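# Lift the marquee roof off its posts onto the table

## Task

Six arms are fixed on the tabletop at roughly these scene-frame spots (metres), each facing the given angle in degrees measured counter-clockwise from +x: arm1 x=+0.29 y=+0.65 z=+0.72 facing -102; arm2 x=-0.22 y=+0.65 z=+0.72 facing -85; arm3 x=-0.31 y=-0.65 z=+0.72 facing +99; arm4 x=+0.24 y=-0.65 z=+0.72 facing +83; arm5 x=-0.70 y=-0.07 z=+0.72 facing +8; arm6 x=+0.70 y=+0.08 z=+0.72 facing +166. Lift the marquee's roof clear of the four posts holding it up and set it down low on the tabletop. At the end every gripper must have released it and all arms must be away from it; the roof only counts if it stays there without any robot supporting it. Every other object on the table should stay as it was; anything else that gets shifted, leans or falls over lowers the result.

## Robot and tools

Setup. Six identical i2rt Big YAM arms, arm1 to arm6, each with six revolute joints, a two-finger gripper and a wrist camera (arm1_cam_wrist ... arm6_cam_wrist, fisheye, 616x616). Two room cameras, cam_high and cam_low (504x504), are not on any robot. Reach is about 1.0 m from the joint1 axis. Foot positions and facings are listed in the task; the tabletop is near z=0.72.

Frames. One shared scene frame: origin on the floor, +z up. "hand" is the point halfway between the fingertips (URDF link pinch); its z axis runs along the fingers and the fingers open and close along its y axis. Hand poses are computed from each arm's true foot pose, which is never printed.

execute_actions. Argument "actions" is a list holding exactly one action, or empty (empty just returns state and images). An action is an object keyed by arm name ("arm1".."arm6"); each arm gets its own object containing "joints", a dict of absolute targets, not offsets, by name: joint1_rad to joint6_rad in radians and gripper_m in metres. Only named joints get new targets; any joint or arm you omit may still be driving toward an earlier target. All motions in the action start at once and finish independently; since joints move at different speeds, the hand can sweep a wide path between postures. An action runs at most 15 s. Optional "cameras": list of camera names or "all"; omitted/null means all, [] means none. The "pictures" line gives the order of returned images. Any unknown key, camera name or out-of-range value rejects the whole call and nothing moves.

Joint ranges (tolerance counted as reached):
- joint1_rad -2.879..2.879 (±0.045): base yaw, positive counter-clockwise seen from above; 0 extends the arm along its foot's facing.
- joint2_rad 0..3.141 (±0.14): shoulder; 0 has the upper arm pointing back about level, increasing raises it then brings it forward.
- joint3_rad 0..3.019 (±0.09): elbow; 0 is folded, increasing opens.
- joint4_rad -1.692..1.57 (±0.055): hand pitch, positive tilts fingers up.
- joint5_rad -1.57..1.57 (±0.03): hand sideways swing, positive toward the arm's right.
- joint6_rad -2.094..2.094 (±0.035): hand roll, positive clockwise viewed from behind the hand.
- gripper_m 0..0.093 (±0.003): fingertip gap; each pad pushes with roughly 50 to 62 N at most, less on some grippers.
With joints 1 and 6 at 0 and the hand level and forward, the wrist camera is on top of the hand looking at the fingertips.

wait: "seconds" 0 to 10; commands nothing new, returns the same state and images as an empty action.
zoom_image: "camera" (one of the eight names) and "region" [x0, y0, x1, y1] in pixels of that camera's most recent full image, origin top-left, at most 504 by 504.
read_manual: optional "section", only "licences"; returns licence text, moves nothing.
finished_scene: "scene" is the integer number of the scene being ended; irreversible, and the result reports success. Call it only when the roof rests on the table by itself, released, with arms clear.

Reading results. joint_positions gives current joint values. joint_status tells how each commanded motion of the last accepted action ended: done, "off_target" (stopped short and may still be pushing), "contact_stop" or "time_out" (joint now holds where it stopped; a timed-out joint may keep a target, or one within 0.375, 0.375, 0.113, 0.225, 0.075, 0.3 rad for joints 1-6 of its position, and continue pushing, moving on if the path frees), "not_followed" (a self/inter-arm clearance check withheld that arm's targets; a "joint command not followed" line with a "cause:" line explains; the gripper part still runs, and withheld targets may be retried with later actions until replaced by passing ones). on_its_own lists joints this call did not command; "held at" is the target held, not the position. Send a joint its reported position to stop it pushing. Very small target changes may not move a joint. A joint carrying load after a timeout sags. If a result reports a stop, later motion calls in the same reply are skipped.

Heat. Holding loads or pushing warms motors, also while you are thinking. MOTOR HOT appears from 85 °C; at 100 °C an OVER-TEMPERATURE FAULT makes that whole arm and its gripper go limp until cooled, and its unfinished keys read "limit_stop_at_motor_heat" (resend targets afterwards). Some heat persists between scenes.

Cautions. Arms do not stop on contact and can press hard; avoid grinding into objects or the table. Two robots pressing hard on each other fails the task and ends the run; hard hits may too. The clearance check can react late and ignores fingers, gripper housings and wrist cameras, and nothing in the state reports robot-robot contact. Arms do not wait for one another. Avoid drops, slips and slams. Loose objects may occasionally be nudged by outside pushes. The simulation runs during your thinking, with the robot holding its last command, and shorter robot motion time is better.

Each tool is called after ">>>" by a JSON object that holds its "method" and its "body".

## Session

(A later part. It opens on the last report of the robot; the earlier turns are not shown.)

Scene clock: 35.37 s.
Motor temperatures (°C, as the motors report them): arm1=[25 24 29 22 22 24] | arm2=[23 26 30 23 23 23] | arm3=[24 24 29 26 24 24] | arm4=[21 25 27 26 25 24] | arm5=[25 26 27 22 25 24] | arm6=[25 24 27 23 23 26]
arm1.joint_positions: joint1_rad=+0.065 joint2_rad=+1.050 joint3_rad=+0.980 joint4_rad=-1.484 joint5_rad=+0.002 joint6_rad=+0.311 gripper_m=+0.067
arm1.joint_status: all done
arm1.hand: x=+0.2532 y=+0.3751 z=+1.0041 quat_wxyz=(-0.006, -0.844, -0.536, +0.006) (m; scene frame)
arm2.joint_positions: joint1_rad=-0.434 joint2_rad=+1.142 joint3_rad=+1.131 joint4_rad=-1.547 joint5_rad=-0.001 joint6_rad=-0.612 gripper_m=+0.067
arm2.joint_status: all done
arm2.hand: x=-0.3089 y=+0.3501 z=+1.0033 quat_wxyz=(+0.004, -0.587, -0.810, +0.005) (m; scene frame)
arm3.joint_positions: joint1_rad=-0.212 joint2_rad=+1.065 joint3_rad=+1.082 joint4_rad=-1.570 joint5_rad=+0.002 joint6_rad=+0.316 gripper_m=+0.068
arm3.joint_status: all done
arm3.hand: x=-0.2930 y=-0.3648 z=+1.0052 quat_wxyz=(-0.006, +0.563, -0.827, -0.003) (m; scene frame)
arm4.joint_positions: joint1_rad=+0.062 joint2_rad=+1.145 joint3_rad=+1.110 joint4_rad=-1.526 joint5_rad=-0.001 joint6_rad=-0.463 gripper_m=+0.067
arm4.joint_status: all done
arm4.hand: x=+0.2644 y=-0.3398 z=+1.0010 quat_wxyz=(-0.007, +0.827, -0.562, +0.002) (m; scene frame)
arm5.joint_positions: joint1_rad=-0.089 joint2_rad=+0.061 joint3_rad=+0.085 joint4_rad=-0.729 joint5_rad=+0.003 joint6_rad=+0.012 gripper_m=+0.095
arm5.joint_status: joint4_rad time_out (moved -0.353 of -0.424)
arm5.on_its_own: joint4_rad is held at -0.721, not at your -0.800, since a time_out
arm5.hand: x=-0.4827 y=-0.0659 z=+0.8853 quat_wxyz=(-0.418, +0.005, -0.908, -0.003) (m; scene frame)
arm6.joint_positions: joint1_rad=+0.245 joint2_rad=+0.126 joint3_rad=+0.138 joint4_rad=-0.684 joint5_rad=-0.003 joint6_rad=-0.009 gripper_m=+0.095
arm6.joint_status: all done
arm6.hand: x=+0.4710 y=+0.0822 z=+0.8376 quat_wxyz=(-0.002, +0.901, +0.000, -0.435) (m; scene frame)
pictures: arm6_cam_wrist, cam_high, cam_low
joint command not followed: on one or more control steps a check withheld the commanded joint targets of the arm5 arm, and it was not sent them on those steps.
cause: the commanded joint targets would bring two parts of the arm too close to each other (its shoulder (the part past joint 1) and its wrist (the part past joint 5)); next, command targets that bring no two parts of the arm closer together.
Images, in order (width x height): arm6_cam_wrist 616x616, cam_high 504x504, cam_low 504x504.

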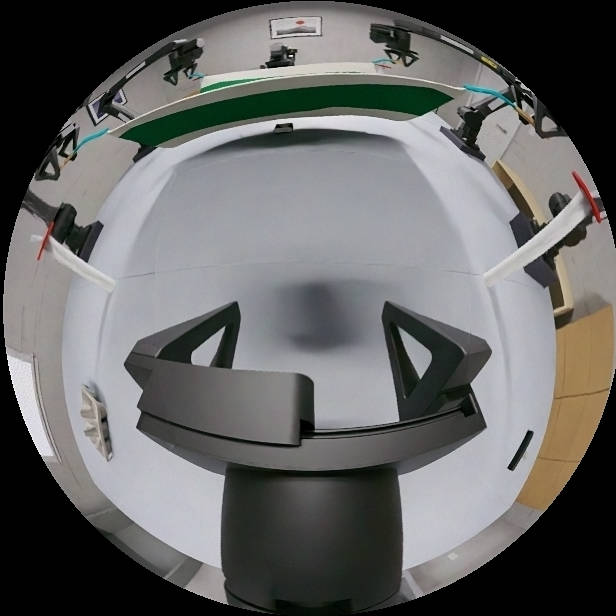

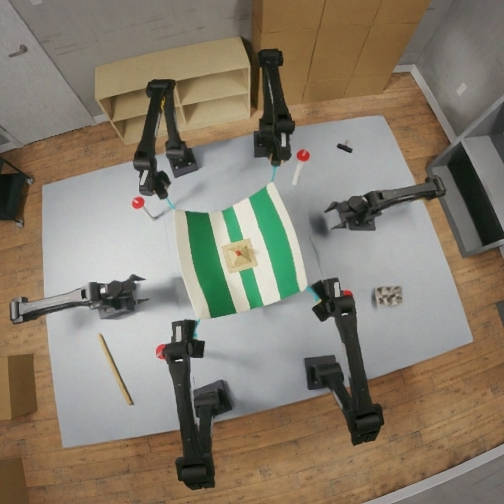

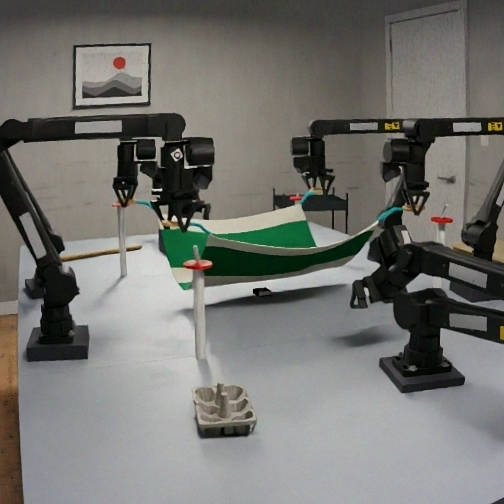

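>>> {"method": "execute_actions", "body": {"actions": [{"arm1":{"joints":{"joint2_rad":1.095,"joint3_rad":0.84,"joint4_rad":-1.302,"joint6_rad":0.15}},"arm2":{"joints":{"joint2_rad":1.178,"joint3_rad":0.99,"joint4_rad":-1.37,"joint6_rad":-0.45}},"arm3":{"joints":{"joint2_rad":1.098,"joint3_rad":0.93,"joint4_rad":-1.395,"joint6_rad":0.15}},"arm4":{"joints":{"joint2_rad":1.178,"joint3_rad":0.97,"joint4_rad":-1.357,"joint6_rad":-0.3}},"arm5":{"joints":{"joint4_rad":-0.62}}}], "cameras": ["arm1_cam_wrist","cam_low"]}}

Scene clock: 37.00 s.
Motor temperatures (°C, as the motors report them): arm1=[25 24 29 22 22 24] | arm2=[23 26 30 23 23 23] | arm3=[24 24 29 26 24 24] | arm4=[21 25 27 26 25 24] | arm5=[25 26 28 22 25 24] | arm6=[25 24 27 23 23 26]
arm1.joint_positions: joint1_rad=+0.065 joint2_rad=+1.090 joint3_rad=+0.839 joint4_rad=-1.314 joint5_rad=+0.002 joint6_rad=+0.162 gripper_m=+0.067
arm1.joint_status: all done
arm1.hand: x=+0.2532 y=+0.3741 z=+0.9410 quat_wxyz=(-0.002, -0.802, -0.597, +0.002) (m; scene frame)
arm2.joint_positions: joint1_rad=-0.434 joint2_rad=+1.178 joint3_rad=+0.980 joint4_rad=-1.385 joint5_rad=-0.001 joint6_rad=-0.462 gripper_m=+0.067
arm2.joint_status: all done
arm2.hand: x=-0.3094 y=+0.3509 z=+0.9354 quat_wxyz=(+0.008, -0.646, -0.764, -0.007) (m; scene frame)
arm3.joint_positions: joint1_rad=-0.212 joint2_rad=+1.096 joint3_rad=+0.934 joint4_rad=-1.409 joint5_rad=+0.002 joint6_rad=+0.167 gripper_m=+0.068
arm3.joint_status: all done
arm3.hand: x=-0.2927 y=-0.3636 z=+0.9407 quat_wxyz=(+0.000, +0.622, -0.783, +0.004) (m; scene frame)
arm4.joint_positions: joint1_rad=+0.062 joint2_rad=+1.172 joint3_rad=+0.961 joint4_rad=-1.366 joint5_rad=-0.001 joint6_rad=-0.314 gripper_m=+0.067
arm4.joint_status: all done
arm4.hand: x=+0.2649 y=-0.3419 z=+0.9367 quat_wxyz=(+0.000, +0.783, -0.622, +0.005) (m; scene frame)
arm5.joint_positions: joint1_rad=-0.089 joint2_rad=+0.061 joint3_rad=+0.085 joint4_rad=-0.645 joint5_rad=+0.003 joint6_rad=+0.012 gripper_m=+0.095
arm5.joint_status: all done
arm5.hand: x=-0.4701 y=-0.0656 z=+0.9014 quat_wxyz=(-0.456, +0.005, -0.890, -0.003) (m; scene frame)
arm6.joint_positions: joint1_rad=+0.245 joint2_rad=+0.126 joint3_rad=+0.138 joint4_rad=-0.684 joint5_rad=-0.003 joint6_rad=-0.009 gripper_m=+0.095
arm6.joint_status: not commanded
arm6.hand: x=+0.4710 y=+0.0822 z=+0.8376 quat_wxyz=(-0.002, +0.901, +0.000, -0.435) (m; scene frame)
pictures: arm1_cam_wrist, cam_low
Images, in order (width x height): arm1_cam_wrist 616x616, cam_low 504x504.

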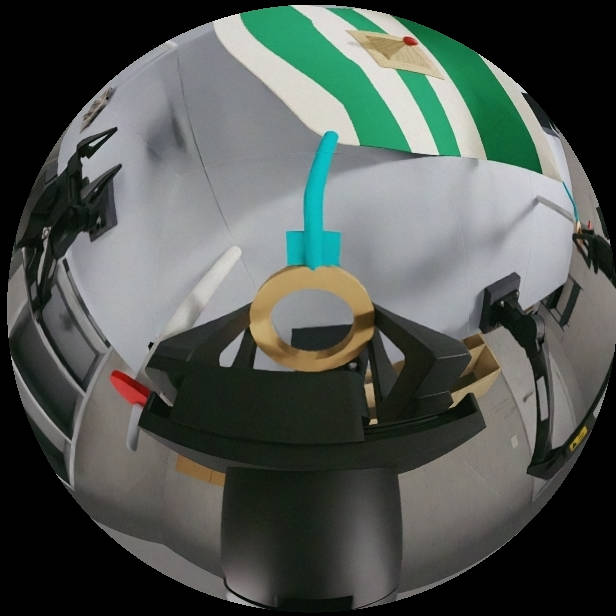

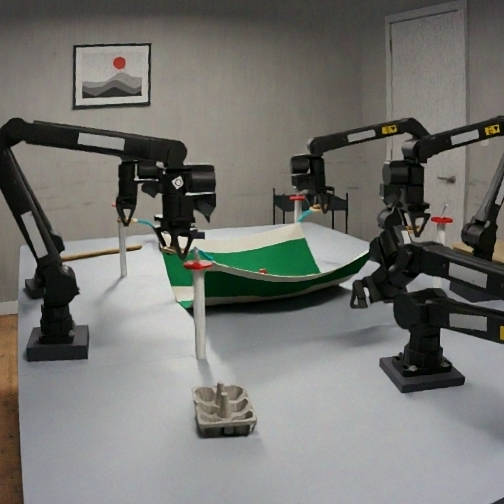

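>>> {"method": "execute_actions", "body": {"actions": [{"arm1":{"joints":{"joint2_rad":1.243,"joint3_rad":0.634,"joint4_rad":-0.947,"joint6_rad":0.0}},"arm2":{"joints":{"joint2_rad":1.282,"joint3_rad":0.776,"joint4_rad":-1.042,"joint6_rad":-0.3}},"arm3":{"joints":{"joint2_rad":1.2,"joint3_rad":0.703,"joint4_rad":-1.061,"joint6_rad":0.0}},"arm4":{"joints":{"joint2_rad":1.289,"joint3_rad":0.76,"joint4_rad":-1.025,"joint6_rad":-0.15}}}], "cameras": []}}

>>> {"method": "execute_actions", "body": {"actions": [{"arm1":{"joints":{"joint2_rad":1.452,"joint3_rad":0.538,"joint4_rad":-0.642,"joint6_rad":-0.15}},"arm2":{"joints":{"joint2_rad":1.444,"joint3_rad":0.667,"joint4_rad":-0.772,"joint6_rad":-0.15}},"arm3":{"joints":{"joint2_rad":1.369,"joint3_rad":0.588,"joint4_rad":-0.777,"joint6_rad":-0.15}},"arm4":{"joints":{"joint2_rad":1.456,"joint3_rad":0.656,"joint4_rad":-0.752,"joint6_rad":0.0}}}]}}

Scene clock: 38.93 s.
Motor temperatures (°C, as the motors report them): arm1=[25 24 29 22 22 24] | arm2=[23 26 30 23 23 23] | arm3=[24 24 29 26 24 24] | arm4=[21 25 27 26 25 24] | arm5=[25 26 28 22 25 24] | arm6=[25 24 27 23 23 26]
arm1.joint_positions: joint1_rad=+0.065 joint2_rad=+1.250 joint3_rad=+0.627 joint4_rad=-0.960 joint5_rad=+0.002 joint6_rad=+0.011 gripper_m=+0.067
arm1.joint_status: all done
arm1.hand: x=+0.2539 y=+0.3787 z=+0.8265 quat_wxyz=(+0.004, -0.755, -0.656, -0.005) (m; scene frame)
arm2.joint_positions: joint1_rad=-0.434 joint2_rad=+1.289 joint3_rad=+0.761 joint4_rad=-1.058 joint5_rad=-0.001 joint6_rad=-0.312 gripper_m=+0.067
arm2.joint_status: all done
arm2.hand: x=-0.3094 y=+0.3548 z=+0.8250 quat_wxyz=(+0.009, -0.701, -0.713, -0.007) (m; scene frame)
arm3.joint_positions: joint1_rad=-0.212 joint2_rad=+1.206 joint3_rad=+0.702 joint4_rad=-1.076 joint5_rad=+0.002 joint6_rad=+0.016 gripper_m=+0.068
arm3.joint_status: all done
arm3.hand: x=-0.2925 y=-0.3676 z=+0.8283 quat_wxyz=(+0.004, +0.680, -0.733, +0.007) (m; scene frame)
arm4.joint_positions: joint1_rad=+0.062 joint2_rad=+1.295 joint3_rad=+0.745 joint4_rad=-1.035 joint5_rad=-0.001 joint6_rad=-0.163 gripper_m=+0.067
arm4.joint_status: all done
arm4.hand: x=+0.2658 y=-0.3447 z=+0.8248 quat_wxyz=(+0.002, +0.734, -0.679, +0.008) (m; scene frame)
arm5.joint_positions: joint1_rad=-0.089 joint2_rad=+0.061 joint3_rad=+0.085 joint4_rad=-0.645 joint5_rad=+0.003 joint6_rad=+0.012 gripper_m=+0.095
arm5.joint_status: not commanded
arm5.hand: x=-0.4701 y=-0.0656 z=+0.9014 quat_wxyz=(-0.456, +0.005, -0.890, -0.003) (m; scene frame)
arm6.joint_positions: joint1_rad=+0.245 joint2_rad=+0.126 joint3_rad=+0.138 joint4_rad=-0.684 joint5_rad=-0.003 joint6_rad=-0.009 gripper_m=+0.095
arm6.joint_status: not commanded
arm6.hand: x=+0.4710 y=+0.0822 z=+0.8376 quat_wxyz=(-0.002, +0.901, +0.000, -0.435) (m; scene frame)
pictures: none
No camera images: the call's "cameras" was empty. Leave "cameras" out to get every camera's image.

Scene clock: 40.03 s.
Motor temperatures (°C, as the motors report them): arm1=[25 24 29 22 22 24] | arm2=[23 26 30 23 23 23] | arm3=[24 24 28 26 24 24] | arm4=[21 25 27 26 25 24] | arm5=[25 26 28 22 25 24] | arm6=[25 24 27 23 23 26]
arm1.joint_positions: joint1_rad=+0.065 joint2_rad=+1.451 joint3_rad=+0.537 joint4_rad=-0.656 joint5_rad=+0.002 joint6_rad=-0.139 gripper_m=+0.067
arm1.joint_status: all done
arm1.hand: x=+0.2536 y=+0.3748 z=+0.7503 quat_wxyz=(+0.000, -0.704, -0.711, +0.001) (m; scene frame)
arm2.joint_positions: joint1_rad=-0.434 joint2_rad=+1.450 joint3_rad=+0.656 joint4_rad=-0.789 joint5_rad=-0.001 joint6_rad=-0.162 gripper_m=+0.067
arm2.joint_status: all done
arm2.hand: x=-0.3103 y=+0.3548 z=+0.7466 quat_wxyz=(+0.009, -0.753, -0.658, -0.005) (m; scene frame)
arm3.joint_positions: joint1_rad=-0.212 joint2_rad=+1.376 joint3_rad=+0.587 joint4_rad=-0.794 joint5_rad=+0.002 joint6_rad=-0.134 gripper_m=+0.068
arm3.joint_status: all done
arm3.hand: x=-0.2923 y=-0.3691 z=+0.7484 quat_wxyz=(+0.005, +0.733, -0.680, +0.008) (m; scene frame)
arm4.joint_positions: joint1_rad=+0.062 joint2_rad=+1.460 joint3_rad=+0.646 joint4_rad=-0.762 joint5_rad=-0.001 joint6_rad=-0.013 gripper_m=+0.067
arm4.joint_status: all done
arm4.hand: x=+0.2667 y=-0.3429 z=+0.7475 quat_wxyz=(-0.001, +0.681, -0.732, +0.005) (m; scene frame)
arm5.joint_positions: joint1_rad=-0.089 joint2_rad=+0.061 joint3_rad=+0.085 joint4_rad=-0.645 joint5_rad=+0.003 joint6_rad=+0.012 gripper_m=+0.095
arm5.joint_status: not commanded
arm5.hand: x=-0.4701 y=-0.0656 z=+0.9014 quat_wxyz=(-0.456, +0.005, -0.890, -0.003) (m; scene frame)
arm6.joint_positions: joint1_rad=+0.245 joint2_rad=+0.126 joint3_rad=+0.138 joint4_rad=-0.684 joint5_rad=-0.003 joint6_rad=-0.009 gripper_m=+0.095
arm6.joint_status: not commanded
arm6.hand: x=+0.4710 y=+0.0822 z=+0.8376 quat_wxyz=(-0.002, +0.901, +0.000, -0.435) (m; scene frame)
pictures: arm1_cam_wrist, arm2_cam_wrist, arm3_cam_wrist, arm4_cam_wrist, arm5_cam_wrist, arm6_cam_wrist, cam_high, cam_low
Images, in order (width x height): arm1_cam_wrist 616x616, arm2_cam_wrist 616x616, arm3_cam_wrist 616x616, arm4_cam_wrist 616x616, arm5_cam_wrist 616x616, arm6_cam_wrist 616x616, cam_high 504x504, cam_low 504x504.

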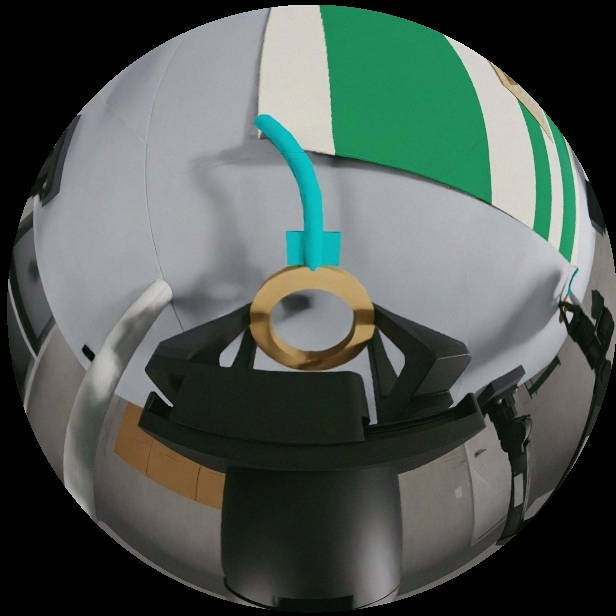

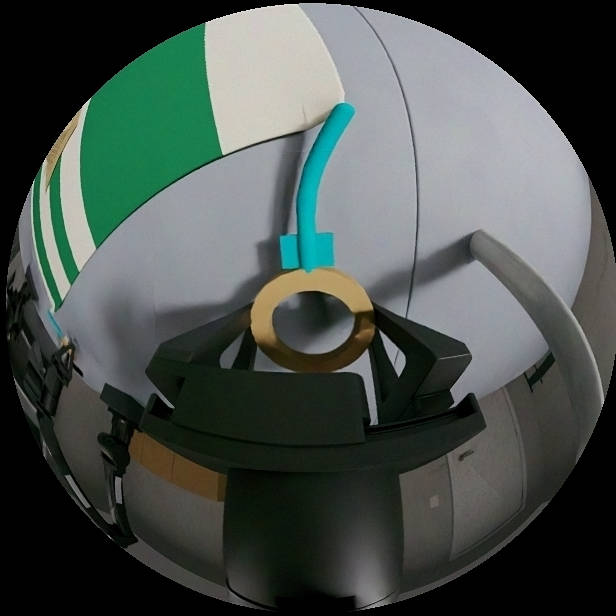

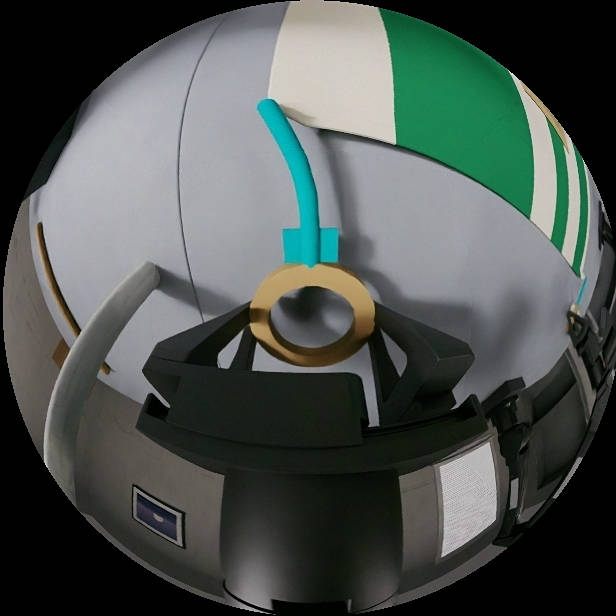

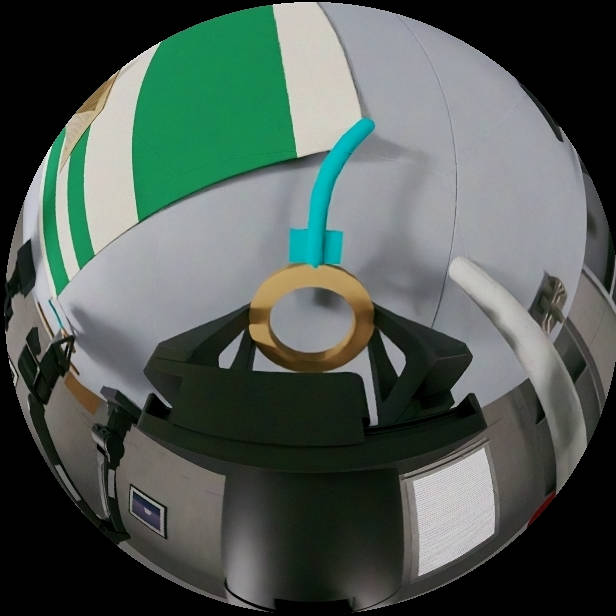

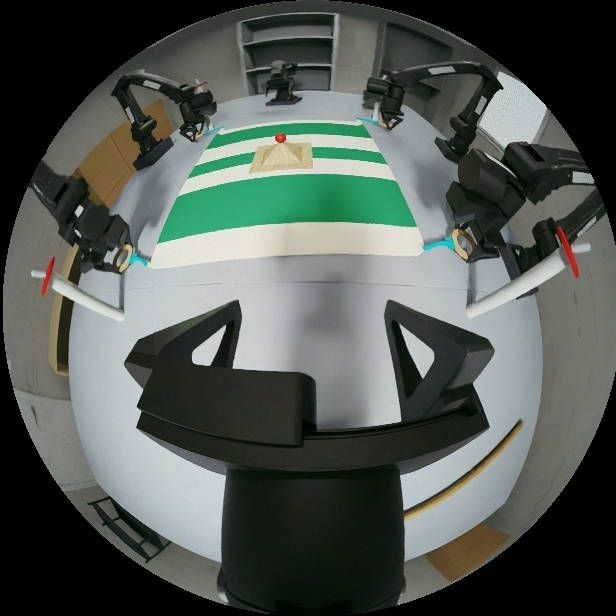

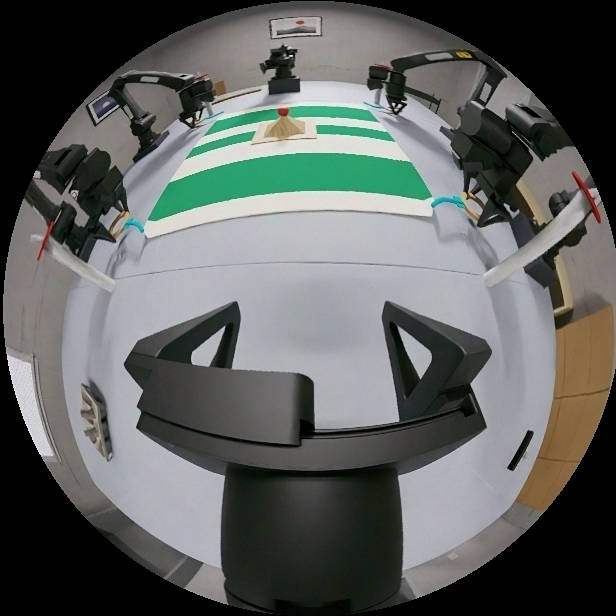

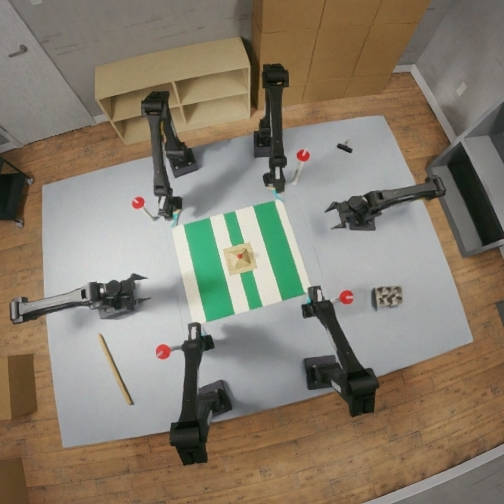

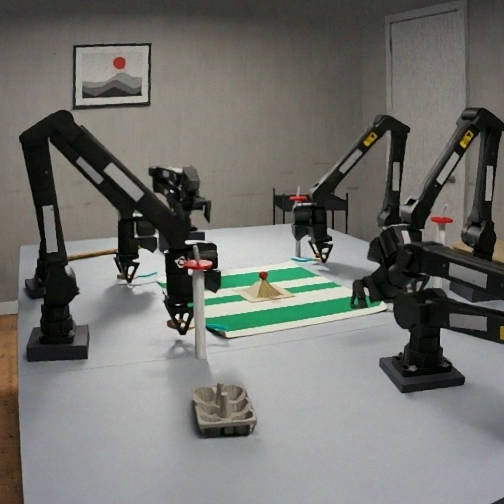

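>>> {"method": "execute_actions", "body": {"actions": [{"arm1":{"joints":{"joint2_rad":1.514,"joint4_rad":-0.58}},"arm2":{"joints":{"joint2_rad":1.492,"joint4_rad":-0.72}},"arm3":{"joints":{"joint2_rad":1.43,"joint4_rad":-0.712}},"arm4":{"joints":{"joint2_rad":1.507,"joint4_rad":-0.70}}}], "cameras": ["arm5_cam_wrist","arm6_cam_wrist","cam_low"]}}

>>> {"method": "zoom_image", "body": {"camera": "cam_low", "region": [100, 230, 350, 360]}}

Scene clock: 41.23 s.
Motor temperatures (°C, as the motors report them): arm1=[25 24 28 22 22 24] | arm2=[23 26 29 23 23 23] | arm3=[24 24 28 26 24 24] | arm4=[21 25 27 26 25 24] | arm5=[25 26 28 22 25 24] | arm6=[25 24 27 23 23 26]
arm1.joint_positions: joint1_rad=+0.065 joint2_rad=+1.499 joint3_rad=+0.537 joint4_rad=-0.594 joint5_rad=+0.002 joint6_rad=-0.139 gripper_m=+0.067
arm1.joint_status: all done
arm1.hand: x=+0.2527 y=+0.3678 z=+0.7381 quat_wxyz=(-0.005, -0.703, -0.711, +0.006) (m; scene frame)
arm2.joint_positions: joint1_rad=-0.435 joint2_rad=+1.477 joint3_rad=+0.656 joint4_rad=-0.738 joint5_rad=-0.001 joint6_rad=-0.161 gripper_m=+0.067
arm2.joint_status: all done
arm2.hand: x=-0.3130 y=+0.3465 z=+0.7386 quat_wxyz=(+0.002, -0.753, -0.658, +0.005) (m; scene frame)
arm3.joint_positions: joint1_rad=-0.212 joint2_rad=+1.418 joint3_rad=+0.587 joint4_rad=-0.728 joint5_rad=+0.002 joint6_rad=-0.135 gripper_m=+0.068
arm3.joint_status: all done
arm3.hand: x=-0.2917 y=-0.3590 z=+0.7370 quat_wxyz=(-0.004, +0.733, -0.680, +0.000) (m; scene frame)
arm4.joint_positions: joint1_rad=+0.062 joint2_rad=+1.490 joint3_rad=+0.646 joint4_rad=-0.710 joint5_rad=-0.001 joint6_rad=-0.013 gripper_m=+0.067
arm4.joint_status: all done
arm4.hand: x=+0.2676 y=-0.3345 z=+0.7388 quat_wxyz=(-0.009, +0.681, -0.732, -0.002) (m; scene frame)
arm5.joint_positions: joint1_rad=-0.089 joint2_rad=+0.061 joint3_rad=+0.085 joint4_rad=-0.645 joint5_rad=+0.003 joint6_rad=+0.012 gripper_m=+0.095
arm5.joint_status: not commanded
arm5.hand: x=-0.4701 y=-0.0656 z=+0.9014 quat_wxyz=(-0.456, +0.005, -0.890, -0.003) (m; scene frame)
arm6.joint_positions: joint1_rad=+0.245 joint2_rad=+0.126 joint3_rad=+0.138 joint4_rad=-0.684 joint5_rad=-0.003 joint6_rad=-0.009 gripper_m=+0.095
arm6.joint_status: not commanded
arm6.hand: x=+0.4710 y=+0.0822 z=+0.8376 quat_wxyz=(-0.002, +0.901, +0.000, -0.435) (m; scene frame)
pictures: arm5_cam_wrist, arm6_cam_wrist, cam_low
Images, in order (width x height): arm5_cam_wrist 616x616, arm6_cam_wrist 616x616, cam_low 504x504.

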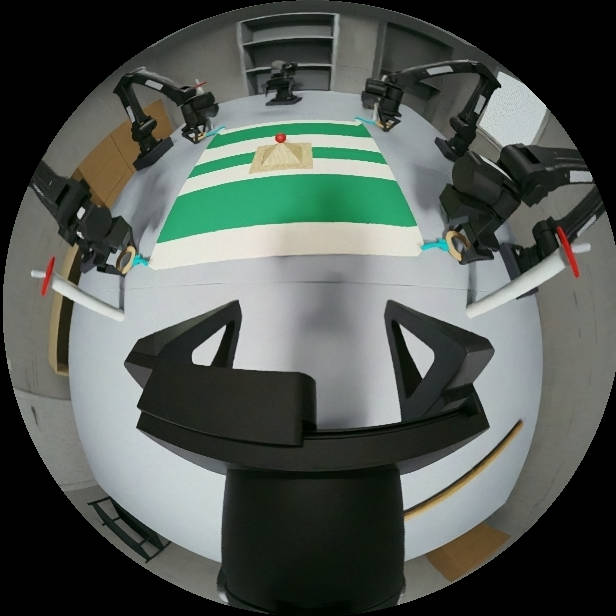

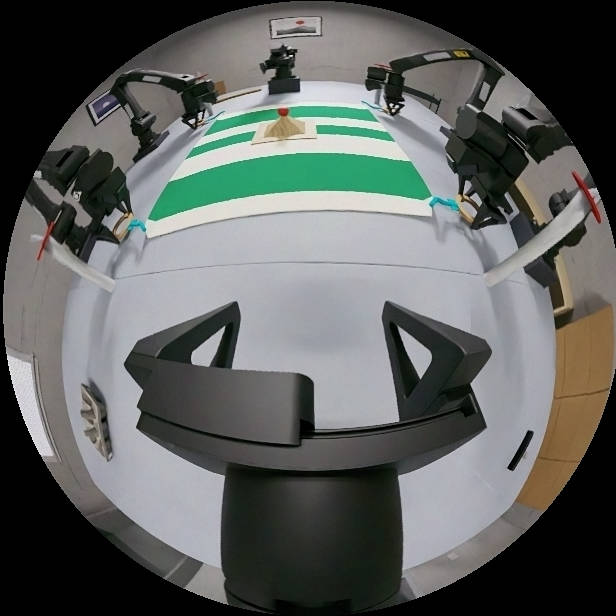

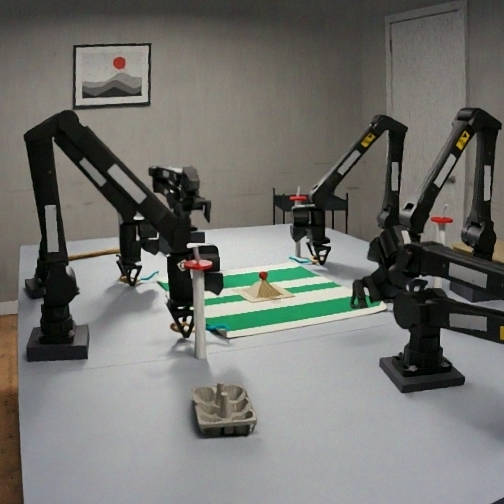

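Region (100, 230, 350, 360) of cam_low's 504x504 image, scaled by 2.016, with more detail than that image has; it fills the top 262 rows of this view, and the rest is white.

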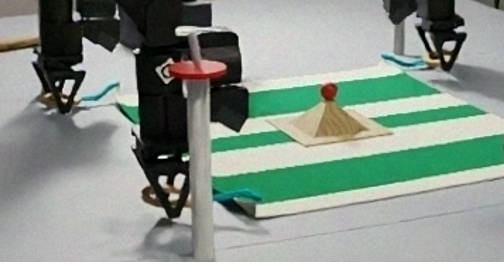

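>>> {"method": "execute_actions", "body": {"actions": [{"arm1":{"joints":{"joint2_rad":1.535}},"arm2":{"joints":{"joint2_rad":1.512}},"arm3":{"joints":{"joint2_rad":1.447}},"arm4":{"joints":{"joint2_rad":1.528}}}], "cameras": []}}

>>> {"method": "execute_actions", "body": {"actions": [{"arm1":{"joints":{"gripper_m":0.093}},"arm2":{"joints":{"gripper_m":0.093}},"arm3":{"joints":{"gripper_m":0.093}},"arm4":{"joints":{"gripper_m":0.093}}}], "cameras": ["cam_low"]}}

Scene clock: 42.17 s.
Motor temperatures (°C, as the motors report them): arm1=[25 24 28 22 22 24] | arm2=[23 26 29 23 23 23] | arm3=[24 24 28 26 24 24] | arm4=[21 25 27 26 25 24] | arm5=[25 26 28 22 25 24] | arm6=[25 24 27 23 23 26]
arm1.joint_positions: joint1_rad=+0.065 joint2_rad=+1.515 joint3_rad=+0.537 joint4_rad=-0.594 joint5_rad=+0.002 joint6_rad=-0.139 gripper_m=+0.067
arm1.joint_status: all done
arm1.hand: x=+0.2531 y=+0.3706 z=+0.7339 quat_wxyz=(+0.000, -0.703, -0.711, +0.000) (m; scene frame)
arm2.joint_positions: joint1_rad=-0.435 joint2_rad=+1.477 joint3_rad=+0.656 joint4_rad=-0.738 joint5_rad=-0.001 joint6_rad=-0.161 gripper_m=+0.067
arm2.joint_status: all done
arm2.hand: x=-0.3130 y=+0.3466 z=+0.7385 quat_wxyz=(+0.002, -0.753, -0.658, +0.005) (m; scene frame)
arm3.joint_positions: joint1_rad=-0.212 joint2_rad=+1.424 joint3_rad=+0.587 joint4_rad=-0.728 joint5_rad=+0.001 joint6_rad=-0.136 gripper_m=+0.068
arm3.joint_status: all done
arm3.hand: x=-0.2918 y=-0.3597 z=+0.7354 quat_wxyz=(-0.002, +0.733, -0.680, +0.002) (m; scene frame)
arm4.joint_positions: joint1_rad=+0.062 joint2_rad=+1.509 joint3_rad=+0.646 joint4_rad=-0.710 joint5_rad=-0.001 joint6_rad=-0.013 gripper_m=+0.067
arm4.joint_status: all done
arm4.hand: x=+0.2674 y=-0.3372 z=+0.7333 quat_wxyz=(-0.003, +0.681, -0.732, +0.004) (m; scene frame)
arm5.joint_positions: joint1_rad=-0.089 joint2_rad=+0.061 joint3_rad=+0.085 joint4_rad=-0.645 joint5_rad=+0.003 joint6_rad=+0.012 gripper_m=+0.095
arm5.joint_status: not commanded
arm5.hand: x=-0.4701 y=-0.0656 z=+0.9014 quat_wxyz=(-0.456, +0.005, -0.890, -0.003) (m; scene frame)
arm6.joint_positions: joint1_rad=+0.245 joint2_rad=+0.126 joint3_rad=+0.138 joint4_rad=-0.684 joint5_rad=-0.003 joint6_rad=-0.009 gripper_m=+0.095
arm6.joint_status: not commanded
arm6.hand: x=+0.4710 y=+0.0822 z=+0.8376 quat_wxyz=(-0.002, +0.901, +0.000, -0.435) (m; scene frame)
pictures: none
No camera images: the call's "cameras" was empty. Leave "cameras" out to get every camera's image.

Scene clock: 42.73 s.
Motor temperatures (°C, as the motors report them): arm1=[25 24 28 22 22 24] | arm2=[23 26 29 23 23 23] | arm3=[24 24 28 26 24 24] | arm4=[21 25 27 26 25 24] | arm5=[25 26 28 22 25 24] | arm6=[25 24 27 23 23 26]
arm1.joint_positions: joint1_rad=+0.065 joint2_rad=+1.515 joint3_rad=+0.537 joint4_rad=-0.594 joint5_rad=+0.002 joint6_rad=-0.140 gripper_m=+0.093
arm1.joint_status: all done
arm1.hand: x=+0.2531 y=+0.3706 z=+0.7339 quat_wxyz=(+0.000, -0.703, -0.711, +0.000) (m; scene frame)
arm2.joint_positions: joint1_rad=-0.441 joint2_rad=+1.478 joint3_rad=+0.658 joint4_rad=-0.737 joint5_rad=+0.000 joint6_rad=-0.161 gripper_m=+0.093
arm2.joint_status: all done
arm2.hand: x=-0.3153 y=+0.3461 z=+0.7389 quat_wxyz=(+0.002, -0.755, -0.655, +0.006) (m; scene frame)
arm3.joint_positions: joint1_rad=-0.212 joint2_rad=+1.424 joint3_rad=+0.587 joint4_rad=-0.727 joint5_rad=+0.001 joint6_rad=-0.136 gripper_m=+0.093
arm3.joint_status: all done
arm3.hand: x=-0.2918 y=-0.3596 z=+0.7354 quat_wxyz=(-0.002, +0.733, -0.680, +0.002) (m; scene frame)
arm4.joint_positions: joint1_rad=+0.062 joint2_rad=+1.509 joint3_rad=+0.646 joint4_rad=-0.710 joint5_rad=-0.001 joint6_rad=-0.012 gripper_m=+0.093
arm4.joint_status: all done
arm4.hand: x=+0.2674 y=-0.3372 z=+0.7333 quat_wxyz=(-0.003, +0.681, -0.732, +0.004) (m; scene frame)
arm5.joint_positions: joint1_rad=-0.089 joint2_rad=+0.061 joint3_rad=+0.085 joint4_rad=-0.645 joint5_rad=+0.003 joint6_rad=+0.012 gripper_m=+0.095
arm5.joint_status: not commanded
arm5.hand: x=-0.4701 y=-0.0656 z=+0.9014 quat_wxyz=(-0.456, +0.005, -0.890, -0.003) (m; scene frame)
arm6.joint_positions: joint1_rad=+0.245 joint2_rad=+0.126 joint3_rad=+0.138 joint4_rad=-0.684 joint5_rad=-0.003 joint6_rad=-0.009 gripper_m=+0.095
arm6.joint_status: not commanded
arm6.hand: x=+0.4710 y=+0.0822 z=+0.8376 quat_wxyz=(-0.002, +0.901, +0.000, -0.435) (m; scene frame)
pictures: cam_low
Images, in order (width x height): cam_low 504x504.

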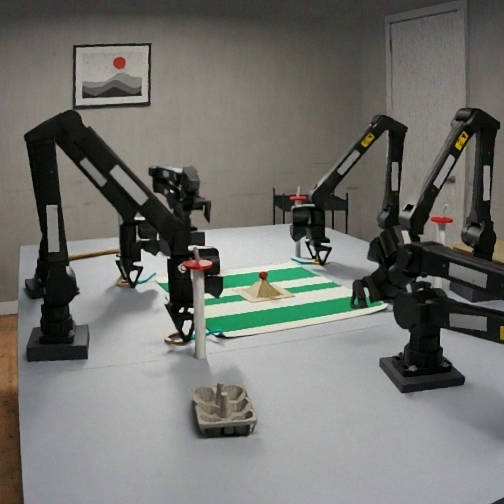

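>>> {"method": "execute_actions", "body": {"actions": [{"arm1":{"joints":{"joint2_rad":0.55,"joint3_rad":0.75,"joint4_rad":-1.3}},"arm2":{"joints":{"joint1_rad":-0.35,"joint2_rad":0.55,"joint3_rad":0.8,"joint4_rad":-1.3}},"arm3":{"joints":{"joint2_rad":0.55,"joint3_rad":0.8,"joint4_rad":-1.3}},"arm4":{"joints":{"joint2_rad":0.55,"joint3_rad":0.8,"joint4_rad":-1.3}},"arm5":{"joints":{"joint3_rad":0.5}},"arm6":{"joints":{"joint3_rad":0.6}}}], "cameras": ["cam_high","cam_low"]}}

Scene clock: 44.70 s.
Motor temperatures (°C, as the motors report them): arm1=[25 24 28 22 22 24] | arm2=[23 26 29 23 23 23] | arm3=[24 24 28 26 24 24] | arm4=[21 25 27 26 25 24] | arm5=[25 26 28 22 25 24] | arm6=[25 24 28 23 23 26]
arm1.joint_positions: joint1_rad=+0.065 joint2_rad=+0.551 joint3_rad=+0.737 joint4_rad=-1.286 joint5_rad=+0.002 joint6_rad=-0.140 gripper_m=+0.093
arm1.joint_status: all done
arm1.hand: x=+0.2603 y=+0.4305 z=+1.0219 quat_wxyz=(-0.141, -0.684, -0.691, +0.185) (m; scene frame)
arm2.joint_positions: joint1_rad=-0.346 joint2_rad=+0.547 joint3_rad=+0.778 joint4_rad=-1.283 joint5_rad=+0.000 joint6_rad=-0.161 gripper_m=+0.093
arm2.joint_status: all done
arm2.hand: x=-0.2651 y=+0.4251 z=+1.0097 quat_wxyz=(-0.139, -0.699, -0.669, +0.211) (m; scene frame)
arm3.joint_positions: joint1_rad=-0.212 joint2_rad=+0.550 joint3_rad=+0.776 joint4_rad=-1.283 joint5_rad=+0.001 joint6_rad=-0.136 gripper_m=+0.093
arm3.joint_status: all done
arm3.hand: x=-0.2965 y=-0.4215 z=+1.0081 quat_wxyz=(-0.196, +0.710, -0.658, -0.157) (m; scene frame)
arm4.joint_positions: joint1_rad=+0.062 joint2_rad=+0.553 joint3_rad=+0.779 joint4_rad=-1.293 joint5_rad=-0.001 joint6_rad=-0.012 gripper_m=+0.093
arm4.joint_status: all done
arm4.hand: x=+0.2570 y=-0.4248 z=+1.0140 quat_wxyz=(-0.188, +0.660, -0.708, -0.164) (m; scene frame)
arm5.joint_positions: joint1_rad=-0.089 joint2_rad=+0.058 joint3_rad=+0.471 joint4_rad=-0.632 joint5_rad=+0.003 joint6_rad=+0.012 gripper_m=+0.095
arm5.joint_status: all done
arm5.hand: x=-0.4617 y=-0.0639 z=+1.1342 quat_wxyz=(-0.625, +0.005, -0.781, -0.007) (m; scene frame)
arm6.joint_positions: joint1_rad=+0.245 joint2_rad=+0.124 joint3_rad=+0.572 joint4_rad=-0.693 joint5_rad=-0.003 joint6_rad=-0.009 gripper_m=+0.095
arm6.joint_status: all done
arm6.hand: x=+0.4630 y=+0.0827 z=+1.0912 quat_wxyz=(-0.004, +0.788, +0.000, -0.616) (m; scene frame)
pictures: cam_high, cam_low
Images, in order (width x height): cam_high 504x504, cam_low 504x504.

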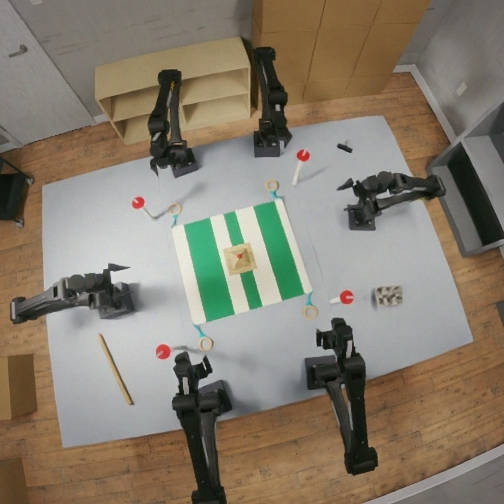

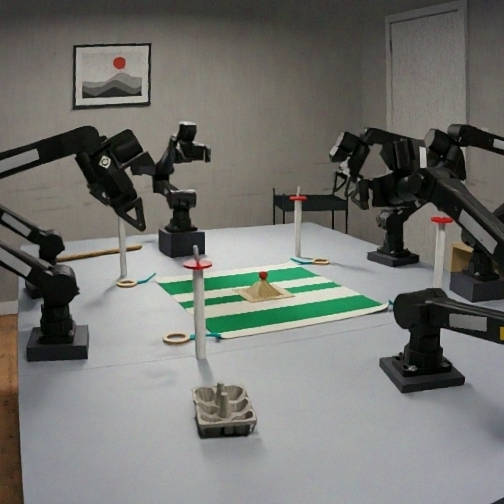

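>>> {"method": "finished_scene", "body": {"scene": 1}}

The scene is finished: the task was done.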